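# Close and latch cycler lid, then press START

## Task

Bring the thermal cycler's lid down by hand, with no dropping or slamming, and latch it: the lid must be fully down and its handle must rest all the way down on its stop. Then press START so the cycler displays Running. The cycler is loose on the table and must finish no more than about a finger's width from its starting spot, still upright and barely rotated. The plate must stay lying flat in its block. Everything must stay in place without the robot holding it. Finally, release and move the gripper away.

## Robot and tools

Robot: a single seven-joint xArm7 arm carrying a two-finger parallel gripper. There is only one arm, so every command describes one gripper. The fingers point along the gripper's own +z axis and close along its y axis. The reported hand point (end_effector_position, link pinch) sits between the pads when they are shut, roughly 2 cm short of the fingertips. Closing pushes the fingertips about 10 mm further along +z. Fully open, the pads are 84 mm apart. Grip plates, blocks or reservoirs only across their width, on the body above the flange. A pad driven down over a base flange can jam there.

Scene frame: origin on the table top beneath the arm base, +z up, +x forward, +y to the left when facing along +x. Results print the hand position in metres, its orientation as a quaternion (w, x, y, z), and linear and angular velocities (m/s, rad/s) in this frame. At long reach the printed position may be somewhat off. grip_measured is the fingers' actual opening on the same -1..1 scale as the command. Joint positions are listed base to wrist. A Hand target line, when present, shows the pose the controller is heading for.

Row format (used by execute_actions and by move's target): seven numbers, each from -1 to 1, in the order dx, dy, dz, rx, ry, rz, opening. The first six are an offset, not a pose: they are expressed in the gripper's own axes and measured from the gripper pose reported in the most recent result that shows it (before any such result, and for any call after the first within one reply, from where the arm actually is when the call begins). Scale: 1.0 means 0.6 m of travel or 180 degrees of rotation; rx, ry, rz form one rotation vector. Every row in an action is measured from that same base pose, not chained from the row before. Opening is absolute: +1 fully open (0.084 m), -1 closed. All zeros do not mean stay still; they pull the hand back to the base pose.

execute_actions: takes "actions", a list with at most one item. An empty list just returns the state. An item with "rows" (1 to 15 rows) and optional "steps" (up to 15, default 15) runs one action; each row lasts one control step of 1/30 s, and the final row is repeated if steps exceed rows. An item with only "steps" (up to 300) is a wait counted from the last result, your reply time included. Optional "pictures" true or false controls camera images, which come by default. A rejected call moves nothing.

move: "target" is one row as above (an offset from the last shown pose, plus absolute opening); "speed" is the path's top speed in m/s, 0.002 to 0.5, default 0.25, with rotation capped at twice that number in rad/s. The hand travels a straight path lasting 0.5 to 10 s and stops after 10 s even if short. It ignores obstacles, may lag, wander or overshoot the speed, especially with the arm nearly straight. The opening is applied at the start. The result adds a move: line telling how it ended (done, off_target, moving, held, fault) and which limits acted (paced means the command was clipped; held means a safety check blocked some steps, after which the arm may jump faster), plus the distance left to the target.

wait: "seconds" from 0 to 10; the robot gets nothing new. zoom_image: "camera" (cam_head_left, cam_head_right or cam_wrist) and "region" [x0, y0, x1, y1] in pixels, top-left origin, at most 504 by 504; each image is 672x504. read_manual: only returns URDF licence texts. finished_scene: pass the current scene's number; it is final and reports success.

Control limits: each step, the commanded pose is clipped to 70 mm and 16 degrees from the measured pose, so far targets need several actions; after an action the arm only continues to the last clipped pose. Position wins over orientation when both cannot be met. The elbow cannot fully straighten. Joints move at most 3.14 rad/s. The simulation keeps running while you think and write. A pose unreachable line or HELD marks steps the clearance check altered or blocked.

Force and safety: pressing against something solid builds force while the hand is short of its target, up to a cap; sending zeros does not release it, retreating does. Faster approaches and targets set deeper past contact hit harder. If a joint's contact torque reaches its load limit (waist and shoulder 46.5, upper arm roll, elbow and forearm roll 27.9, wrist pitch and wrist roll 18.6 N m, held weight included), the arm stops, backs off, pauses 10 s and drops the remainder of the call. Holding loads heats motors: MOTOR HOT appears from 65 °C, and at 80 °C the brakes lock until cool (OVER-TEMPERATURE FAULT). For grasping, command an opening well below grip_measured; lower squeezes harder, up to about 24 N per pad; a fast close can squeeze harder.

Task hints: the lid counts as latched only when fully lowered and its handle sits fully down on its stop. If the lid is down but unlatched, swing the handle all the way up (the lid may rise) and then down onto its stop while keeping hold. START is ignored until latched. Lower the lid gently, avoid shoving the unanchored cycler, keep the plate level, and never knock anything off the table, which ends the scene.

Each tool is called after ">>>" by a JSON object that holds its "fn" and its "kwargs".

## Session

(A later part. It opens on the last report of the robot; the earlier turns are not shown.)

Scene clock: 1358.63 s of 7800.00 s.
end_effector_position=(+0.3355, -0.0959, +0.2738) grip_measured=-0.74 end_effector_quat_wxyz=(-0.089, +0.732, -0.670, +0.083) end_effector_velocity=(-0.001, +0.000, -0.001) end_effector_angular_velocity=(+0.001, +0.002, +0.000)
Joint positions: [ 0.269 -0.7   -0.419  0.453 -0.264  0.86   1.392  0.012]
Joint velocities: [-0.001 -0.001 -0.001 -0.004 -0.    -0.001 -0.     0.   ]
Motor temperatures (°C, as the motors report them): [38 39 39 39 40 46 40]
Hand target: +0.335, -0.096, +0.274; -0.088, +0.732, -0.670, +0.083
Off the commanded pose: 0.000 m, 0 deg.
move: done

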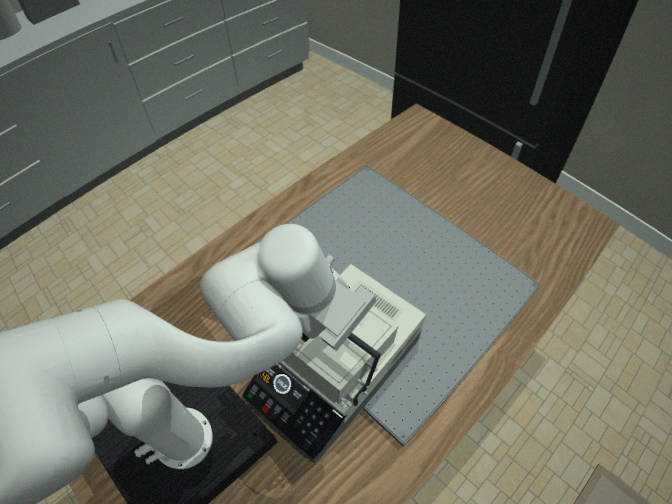

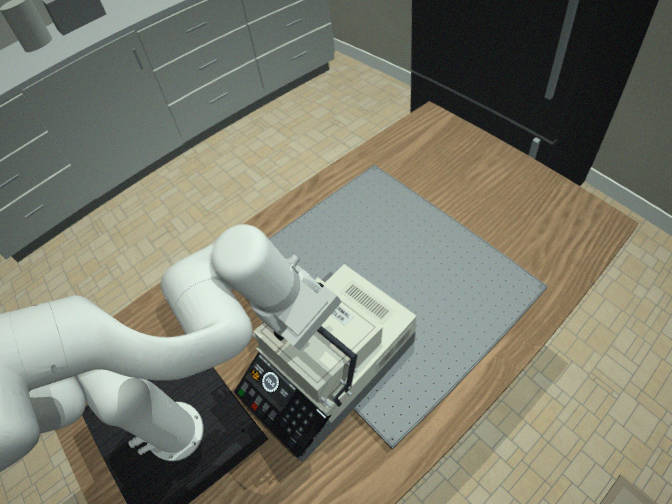

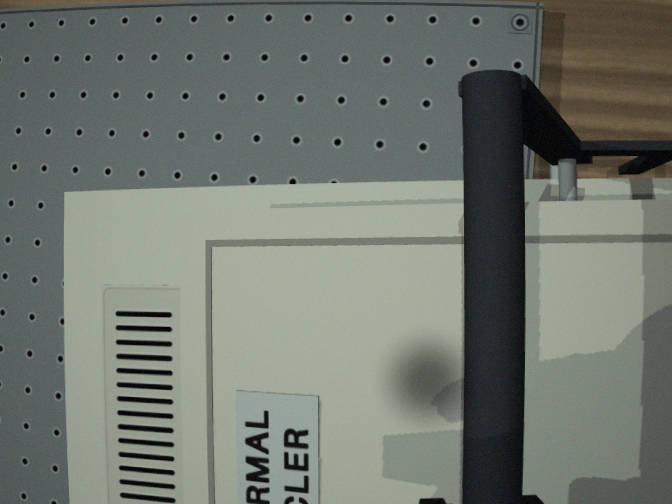

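>>> {"fn": "move", "kwargs": {"target": [0,0.075,-0.004,0,0,0,-1], "speed": 0.012}}

>>> {"fn": "zoom_image", "kwargs": {"camera": "cam_head_right", "region": [270,290,430,450]}}

Scene clock: 1364.43 s of 7800.00 s.
end_effector_position=(+0.2913, -0.0998, +0.2654) grip_measured=-0.74 end_effector_quat_wxyz=(-0.088, +0.732, -0.670, +0.083) end_effector_velocity=(-0.001, -0.000, +0.000) end_effector_angular_velocity=(-0.002, -0.001, +0.001)
Joint positions: [ 0.189 -0.882 -0.415  0.336 -0.304  0.929  1.366  0.012]
Joint velocities: [-0.002 -0.006  0.001 -0.003 -0.002  0.002 -0.001 -0.   ]
Motor temperatures (°C, as the motors report them): [38 39 39 39 40 46 40]
Hand target: +0.291, -0.100, +0.265; -0.089, +0.732, -0.670, +0.083
Off the commanded pose: 0.000 m, 0 deg.
move: done

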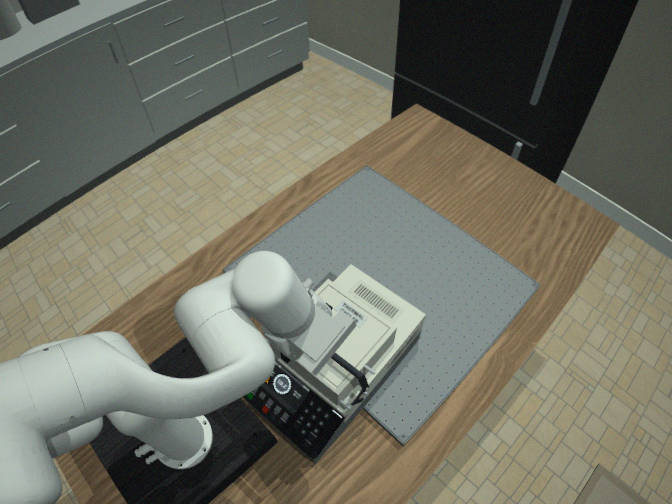

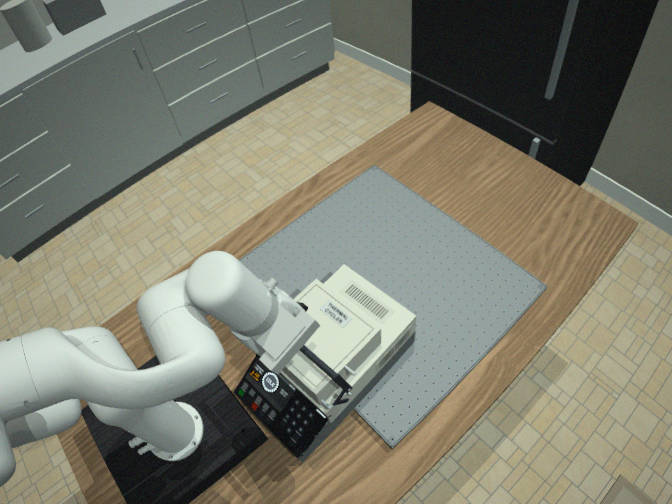

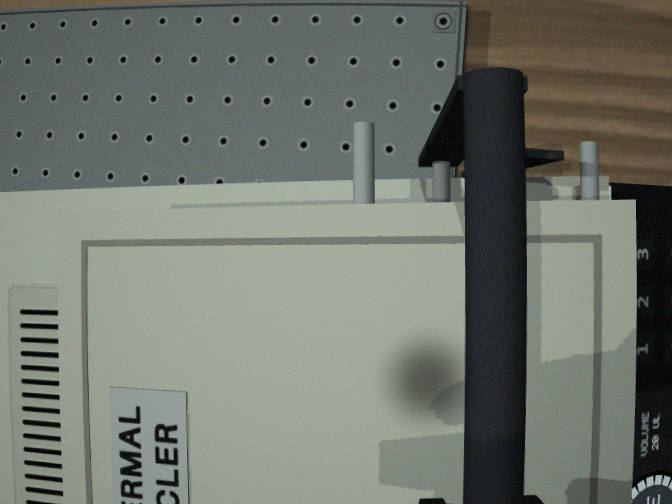

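Region (270, 290, 430, 450) of cam_head_right's 672x504 image, scaled by 3.150, with more detail than that image has.

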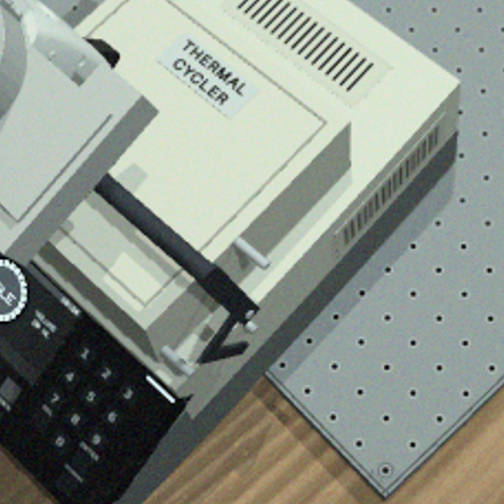

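>>> {"fn": "move", "kwargs": {"target": [0,0.062,0.02,-0.08,0,0,-1], "speed": 0.012}}

>>> {"fn": "zoom_image", "kwargs": {"camera": "cam_head_right", "region": [270,290,430,450]}}

Scene clock: 1375.70 s of 7800.00 s.
end_effector_position=(+0.2598, -0.1024, +0.2456) grip_measured=-0.74 end_effector_quat_wxyz=(-0.001, +0.738, -0.675, +0.002) end_effector_velocity=(+0.000, -0.000, +0.000) end_effector_angular_velocity=(-0.000, +0.001, -0.000)
Joint positions: [ 0.196 -0.762 -0.386  0.403 -0.304  1.113  1.38   0.012]
Joint velocities: [-0.     0.001  0.     0.001 -0.     0.     0.    -0.   ]
Motor temperatures (°C, as the motors report them): [38 39 39 38 40 46 40]
Hand target: +0.260, -0.102, +0.246; -0.001, +0.738, -0.675, +0.002
Off the commanded pose: 0.002 m, 1 deg.
move: done

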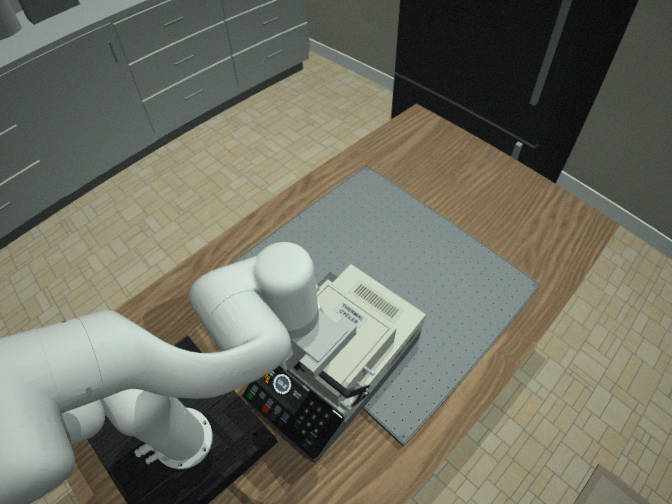

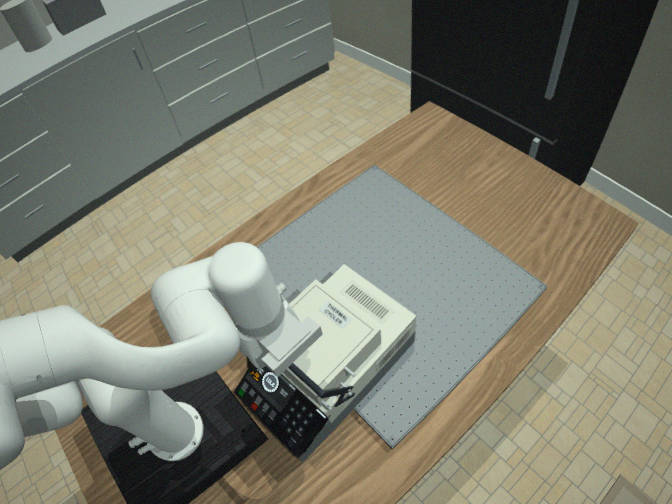

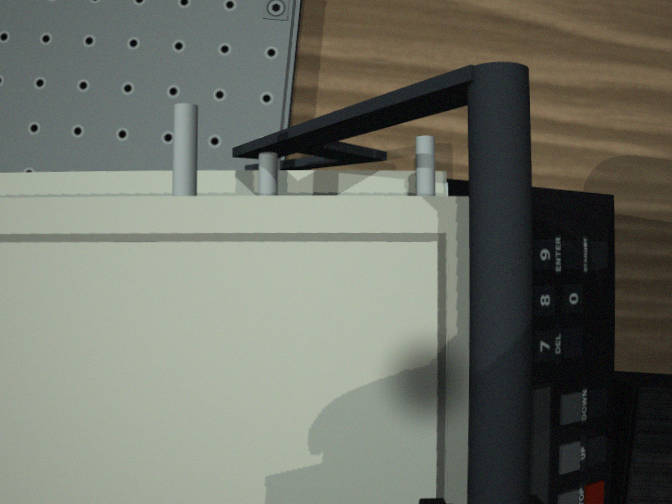

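Region (270, 290, 430, 450) of cam_head_right's 672x504 image, scaled by 3.150, with more detail than that image has.

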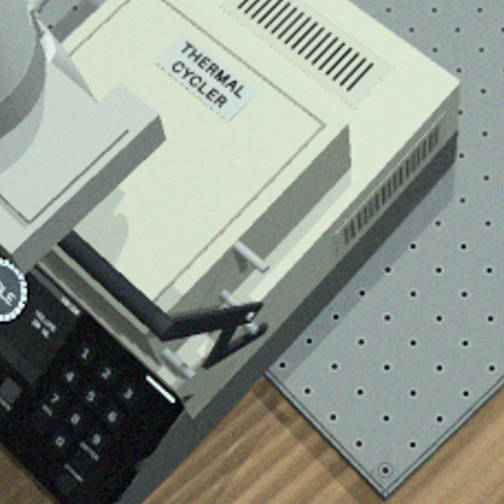

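>>> {"fn": "move", "kwargs": {"target": [0,0.036,0.025,0,0,0,-1], "speed": 0.01}}

>>> {"fn": "move", "kwargs": {"target": [0,0.025,0.035,0,0,0,-1], "speed": 0.01}}

>>> {"fn": "zoom_image", "kwargs": {"camera": "cam_head_right", "region": [230,290,390,450]}}

Scene clock: 1380.50 s of 7800.00 s.
end_effector_position=(+0.2384, -0.1039, +0.2303) grip_measured=-0.74 end_effector_quat_wxyz=(-0.001, +0.738, -0.675, +0.002) end_effector_velocity=(-0.003, -0.000, -0.001) end_effector_angular_velocity=(+0.000, +0.007, -0.000)
Joint positions: [ 0.155 -0.837 -0.397  0.322 -0.335  1.108  1.365  0.012]
Joint velocities: [-0.004 -0.003  0.    -0.002 -0.001  0.007 -0.002  0.   ]
Motor temperatures (°C, as the motors report them): [38 39 39 38 40 46 40]
Hand target: +0.238, -0.104, +0.231; -0.001, +0.738, -0.675, +0.002
Off the commanded pose: 0.001 m, 0 deg.
move: done

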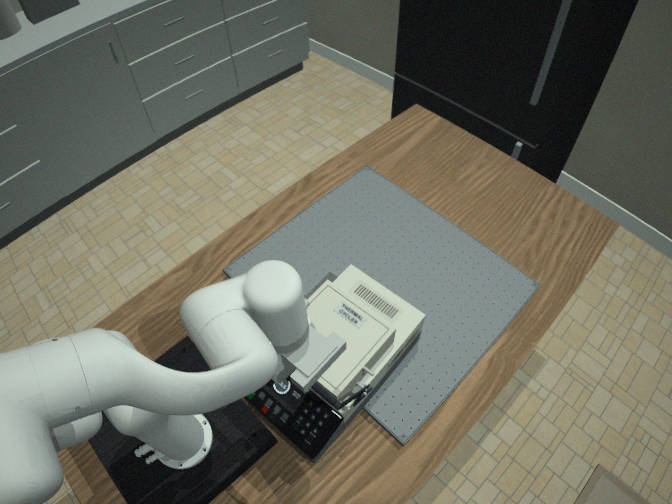

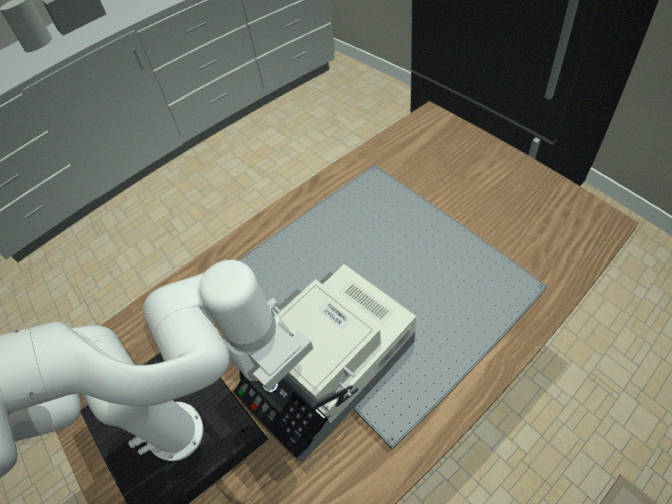

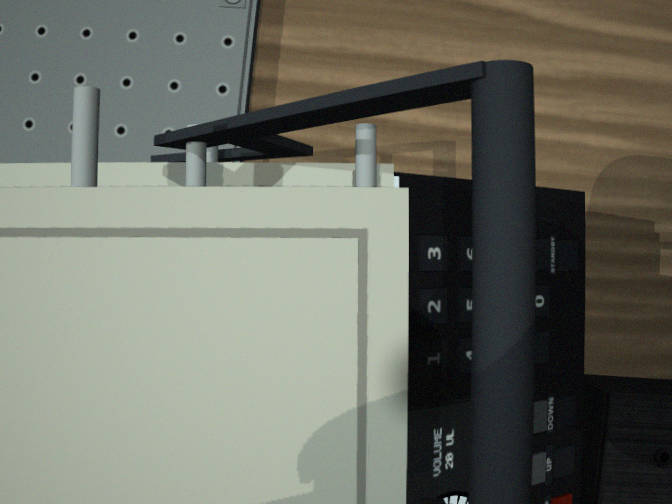

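Scene clock: 1383.30 s of 7800.00 s.
end_effector_position=(+0.2235, -0.1053, +0.2093) grip_measured=-0.74 end_effector_quat_wxyz=(-0.001, +0.738, -0.675, +0.002) end_effector_velocity=(-0.001, +0.000, -0.001) end_effector_angular_velocity=(+0.001, +0.002, +0.000)
Joint positions: [ 0.117 -0.872 -0.42   0.245 -0.371  1.068  1.352  0.012]
Joint velocities: [-0.002 -0.001 -0.001 -0.004 -0.001 -0.    -0.001  0.   ]
Motor temperatures (°C, as the motors report them): [38 39 39 38 40 46 40]
Hand target: +0.223, -0.105, +0.209; -0.001, +0.738, -0.675, +0.002
Off the commanded pose: 0.000 m, 0 deg.
move: done

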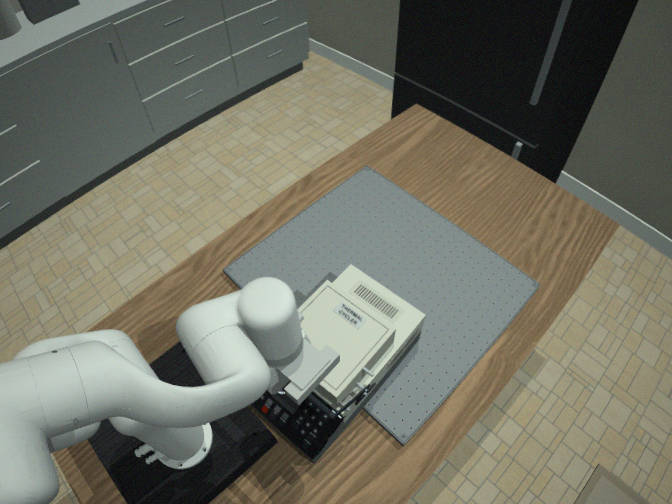

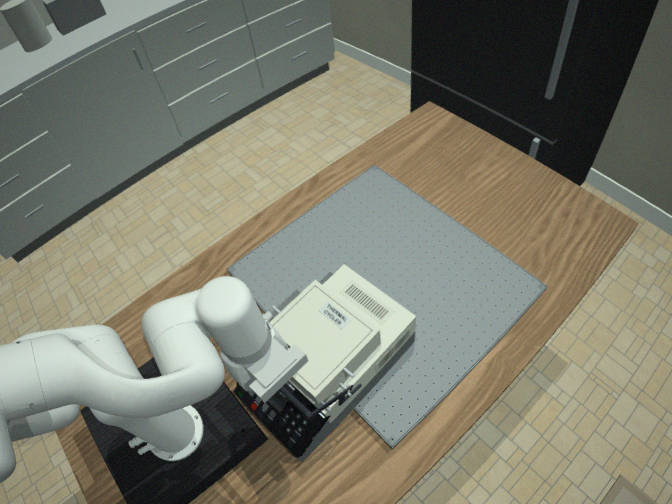

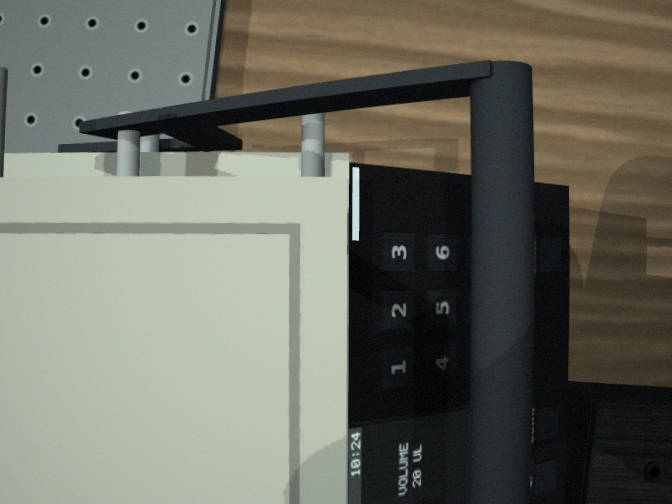

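Region (230, 290, 390, 450) of cam_head_right's 672x504 image, scaled by 3.150, with more detail than that image has.

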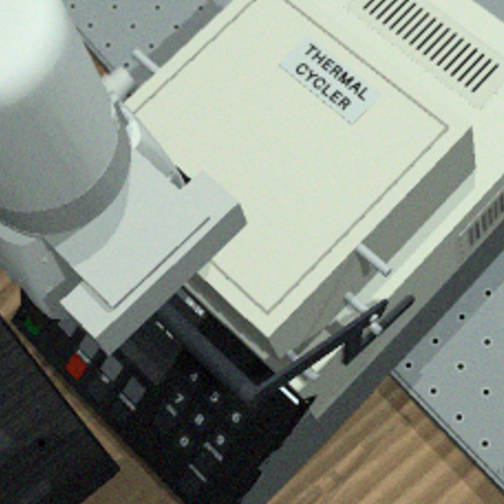

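>>> {"fn": "move", "kwargs": {"target": [0,0.006,0.03,0,0,0,-1], "speed": 0.008}}

>>> {"fn": "zoom_image", "kwargs": {"camera": "cam_head_right", "region": [230,290,390,450]}}

Scene clock: 1386.77 s of 7800.00 s.
end_effector_position=(+0.2186, -0.1050, +0.1907) grip_measured=-0.74 end_effector_quat_wxyz=(+0.001, +0.738, -0.675, -0.001) end_effector_velocity=(-0.000, -0.001, -0.001) end_effector_angular_velocity=(-0.001, -0.001, -0.000)
Joint positions: [ 0.107 -0.853 -0.447  0.201 -0.401  1.012  1.353  0.012]
Joint velocities: [ 0.    -0.    -0.005 -0.003 -0.006 -0.004  0.001 -0.   ]
Motor temperatures (°C, as the motors report them): [38 39 39 39 40 46 40]
Hand target: +0.220, -0.106, +0.191; -0.001, +0.738, -0.675, +0.002
Off the commanded pose: 0.002 m, 0 deg.
move: done

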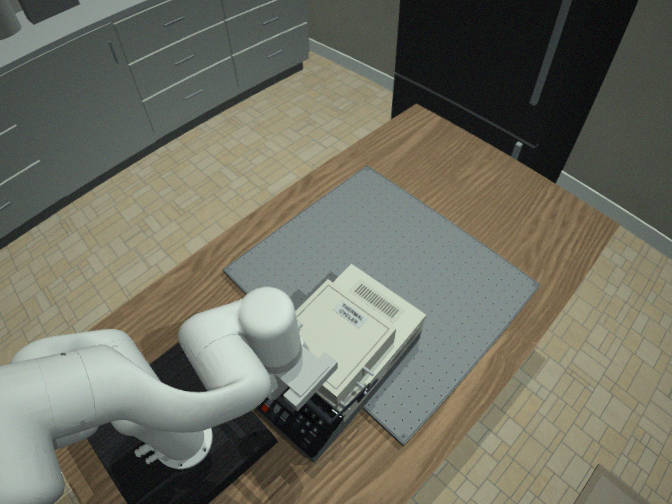

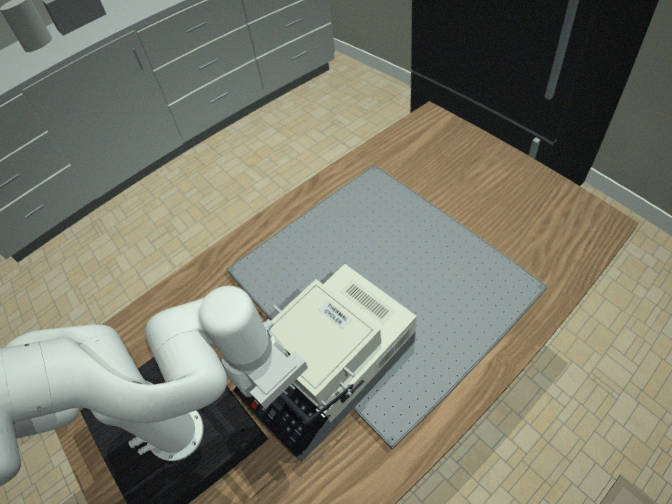

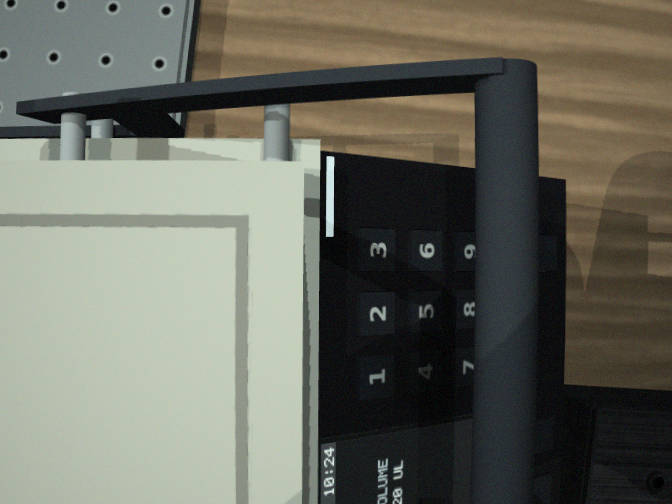

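Region (230, 290, 390, 450) of cam_head_right's 672x504 image, scaled by 3.150, with more detail than that image has.

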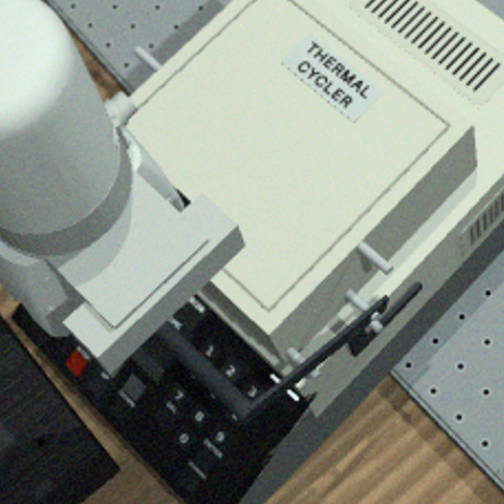

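>>> {"fn": "move", "kwargs": {"target": [0,0,0.005,0,0,0,-1], "speed": 0.006}}

>>> {"fn": "move", "kwargs": {"target": [0,0,0,0,0,0,-0.2]}}

>>> {"fn": "move", "kwargs": {"target": [0,0,-0.1,0,0,0,-0.2], "speed": 0.04}}

Scene clock: 1392.50 s of 7800.00 s.
end_effector_position=(+0.2177, -0.1053, +0.1877) grip_measured=-0.74 end_effector_quat_wxyz=(+0.002, +0.738, -0.675, -0.002) end_effector_velocity=(-0.001, +0.000, -0.001) end_effector_angular_velocity=(+0.000, +0.002, +0.001)
Joint positions: [ 0.107 -0.846 -0.453  0.196 -0.407  1.004  1.355  0.012]
Joint velocities: [ 0.004 -0.    -0.003 -0.001 -0.003  0.001  0.003  0.   ]
Motor temperatures (°C, as the motors report them): [38 39 39 40 40 47 40]
Hand target: +0.219, -0.105, +0.188; +0.001, +0.738, -0.675, -0.001
Off the commanded pose: 0.001 m, 0 deg.
After step 90, 1.97 s passed at rest.
move: done

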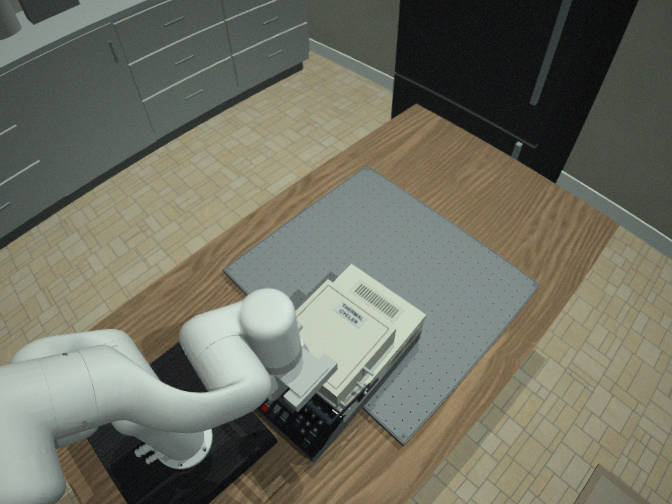

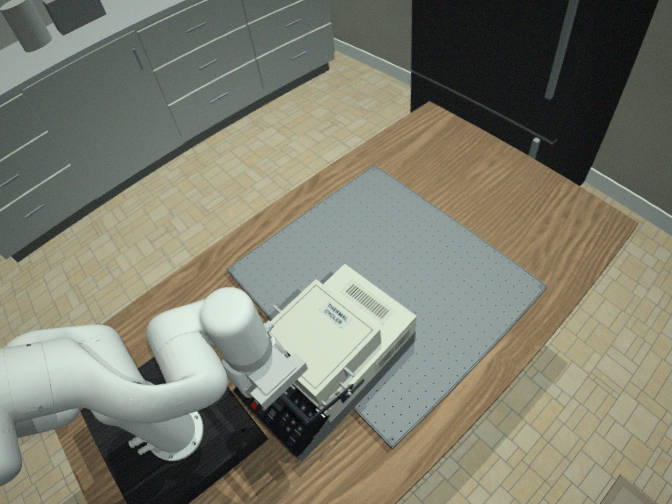

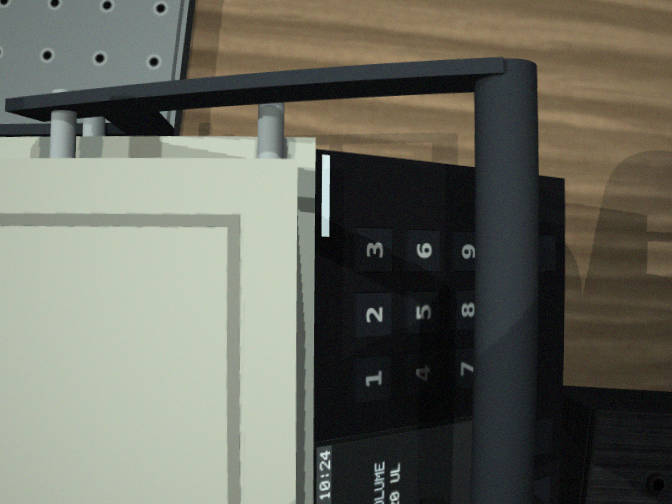

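Scene clock: 1393.00 s of 7800.00 s.
end_effector_position=(+0.2180, -0.1053, +0.1879) grip_measured=-0.21 end_effector_quat_wxyz=(+0.002, +0.738, -0.675, -0.002) end_effector_velocity=(-0.002, -0.000, -0.001) end_effector_angular_velocity=(+0.002, +0.008, -0.002)
Joint positions: [ 0.106 -0.846 -0.452  0.197 -0.406  1.003  1.354  0.035]
Joint velocities: [-0.003  0.    -0.001 -0.002 -0.001  0.006 -0.     0.   ]
Motor temperatures (°C, as the motors report them): [38 39 39 40 40 47 40]
Hand target: +0.218, -0.105, +0.188; +0.002, +0.738, -0.675, -0.002
Off the commanded pose: 0.000 m, 0 deg.
move: done

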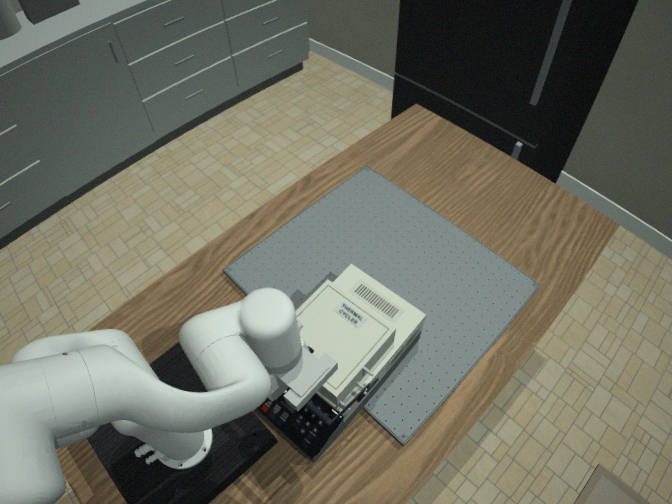

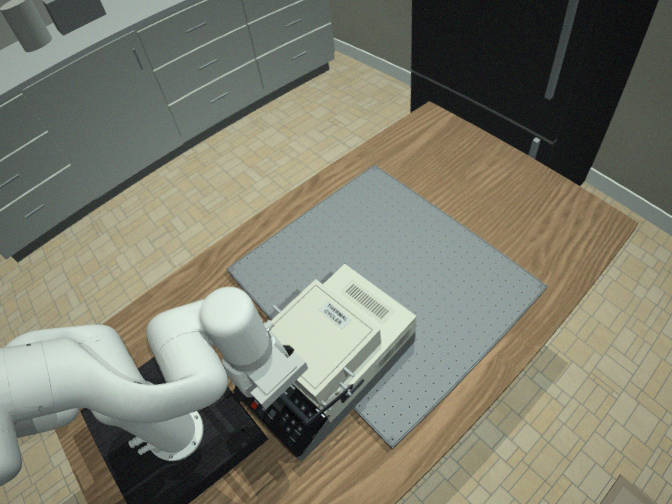

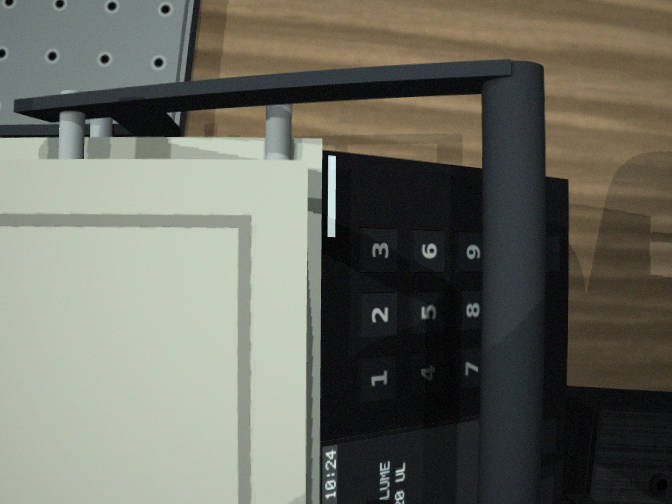

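Scene clock: 1394.80 s of 7800.00 s.
end_effector_position=(+0.2183, -0.1050, +0.2476) grip_measured=-0.21 end_effector_quat_wxyz=(+0.001, +0.738, -0.675, -0.002) end_effector_velocity=(-0.000, -0.000, +0.002) end_effector_angular_velocity=(-0.001, +0.001, -0.000)
Joint positions: [ 0.131 -0.942 -0.38   0.326 -0.333  1.226  1.349  0.035]
Joint velocities: [ 0.001 -0.     0.002  0.005  0.001  0.006  0.    -0.   ]
Motor temperatures (°C, as the motors report them): [38 39 39 40 40 47 40]
Hand target: +0.218, -0.105, +0.248; +0.001, +0.738, -0.675, -0.002
Off the commanded pose: 0.000 m, 0 deg.
move: done

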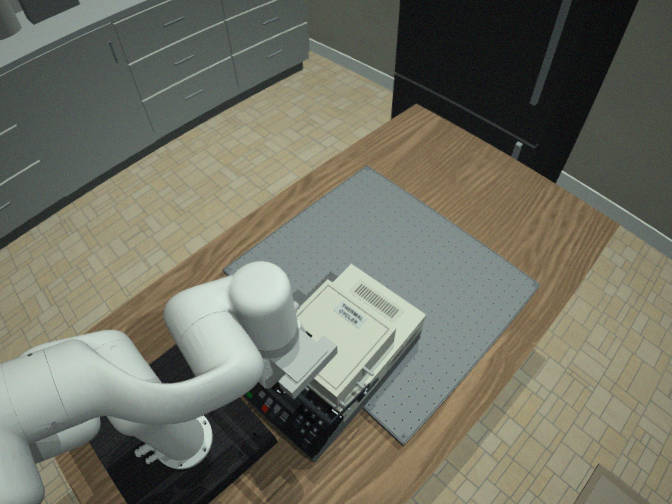

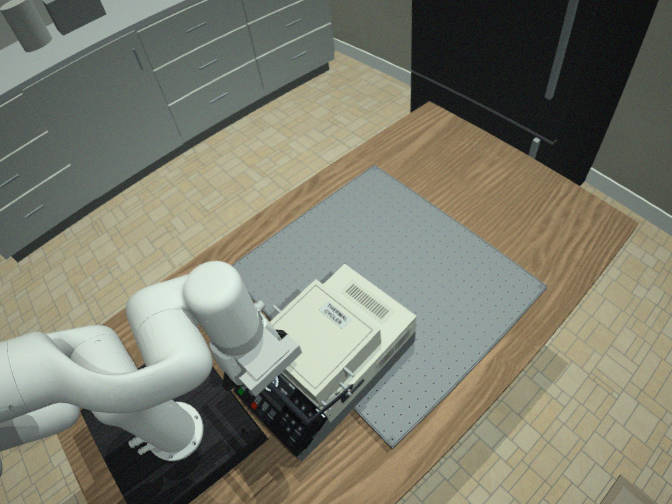

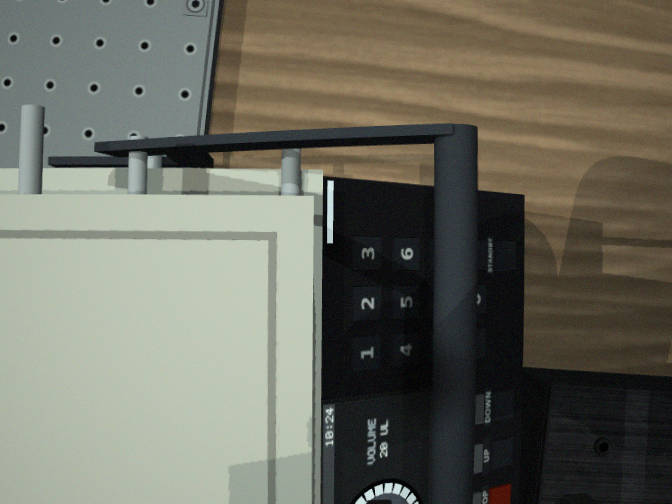

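>>> {"fn": "move", "kwargs": {"target": [0.12,-0.12,-0.2,0,0,0,-0.2], "speed": 0.1}}

Scene clock: 1397.77 s of 7800.00 s.
end_effector_position=(+0.2972, -0.1699, +0.3668) grip_measured=-0.21 end_effector_quat_wxyz=(+0.001, +0.738, -0.674, -0.002) end_effector_velocity=(+0.002, -0.001, +0.003) end_effector_angular_velocity=(-0.000, -0.002, +0.000)
Joint positions: [ 0.23  -0.594 -0.455  0.879 -0.259  1.404  1.222  0.035]
Joint velocities: [ 0.002  0.006 -0.001  0.011  0.002  0.003 -0.003 -0.   ]
Motor temperatures (°C, as the motors report them): [38 39 39 40 40 47 40]
Hand target: +0.297, -0.170, +0.367; +0.001, +0.738, -0.674, -0.002
Off the commanded pose: 0.001 m, 0 deg.
move: done

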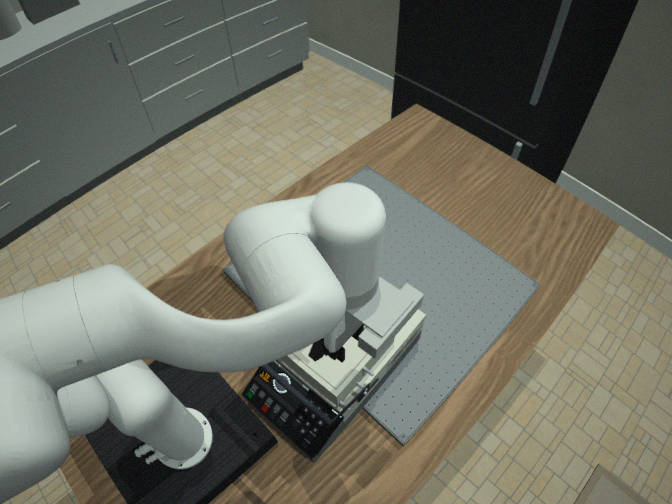

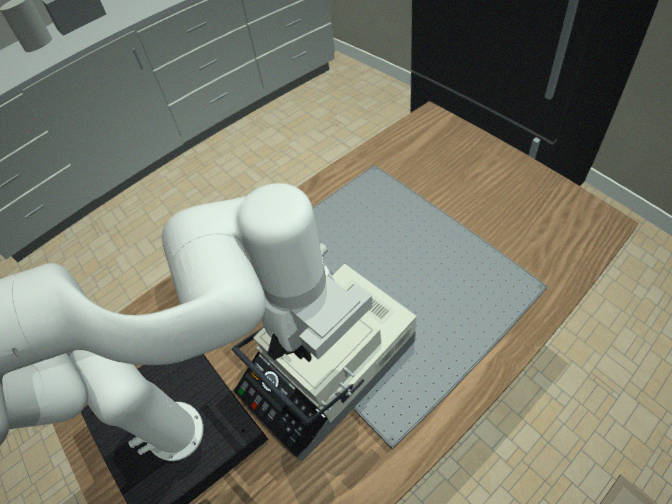

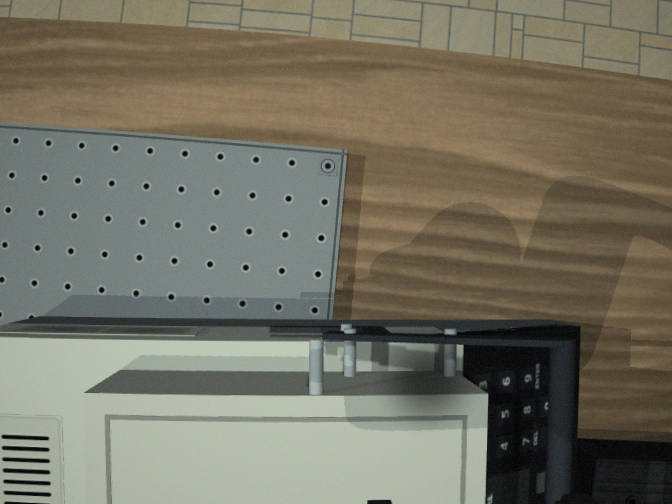

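>>> {"fn": "zoom_image", "kwargs": {"camera": "cam_head_left", "region": [230,340,400,470]}}

>>> {"fn": "zoom_image", "kwargs": {"camera": "cam_wrist", "region": [250,300,600,420]}}

Region (230, 340, 400, 470) of cam_head_left's 672x504 image, scaled by 2.965, with more detail than that image has; it fills the top 385 rows of this view, and the rest is white.

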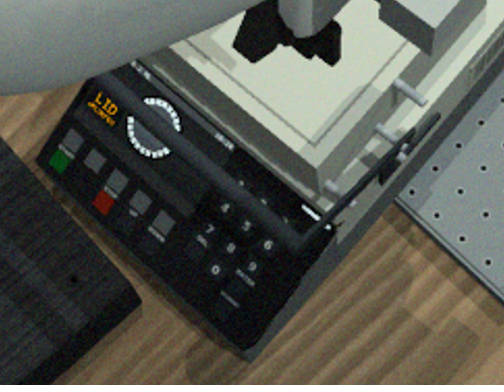

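Region (250, 300, 600, 420) of cam_wrist's 672x504 image, scaled by 1.440, with more detail than that image has; it fills the top 173 rows of this view, and the rest is white.

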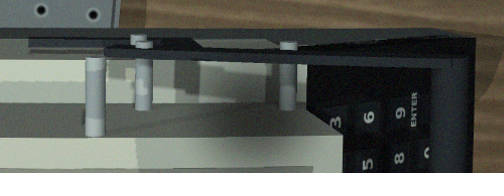

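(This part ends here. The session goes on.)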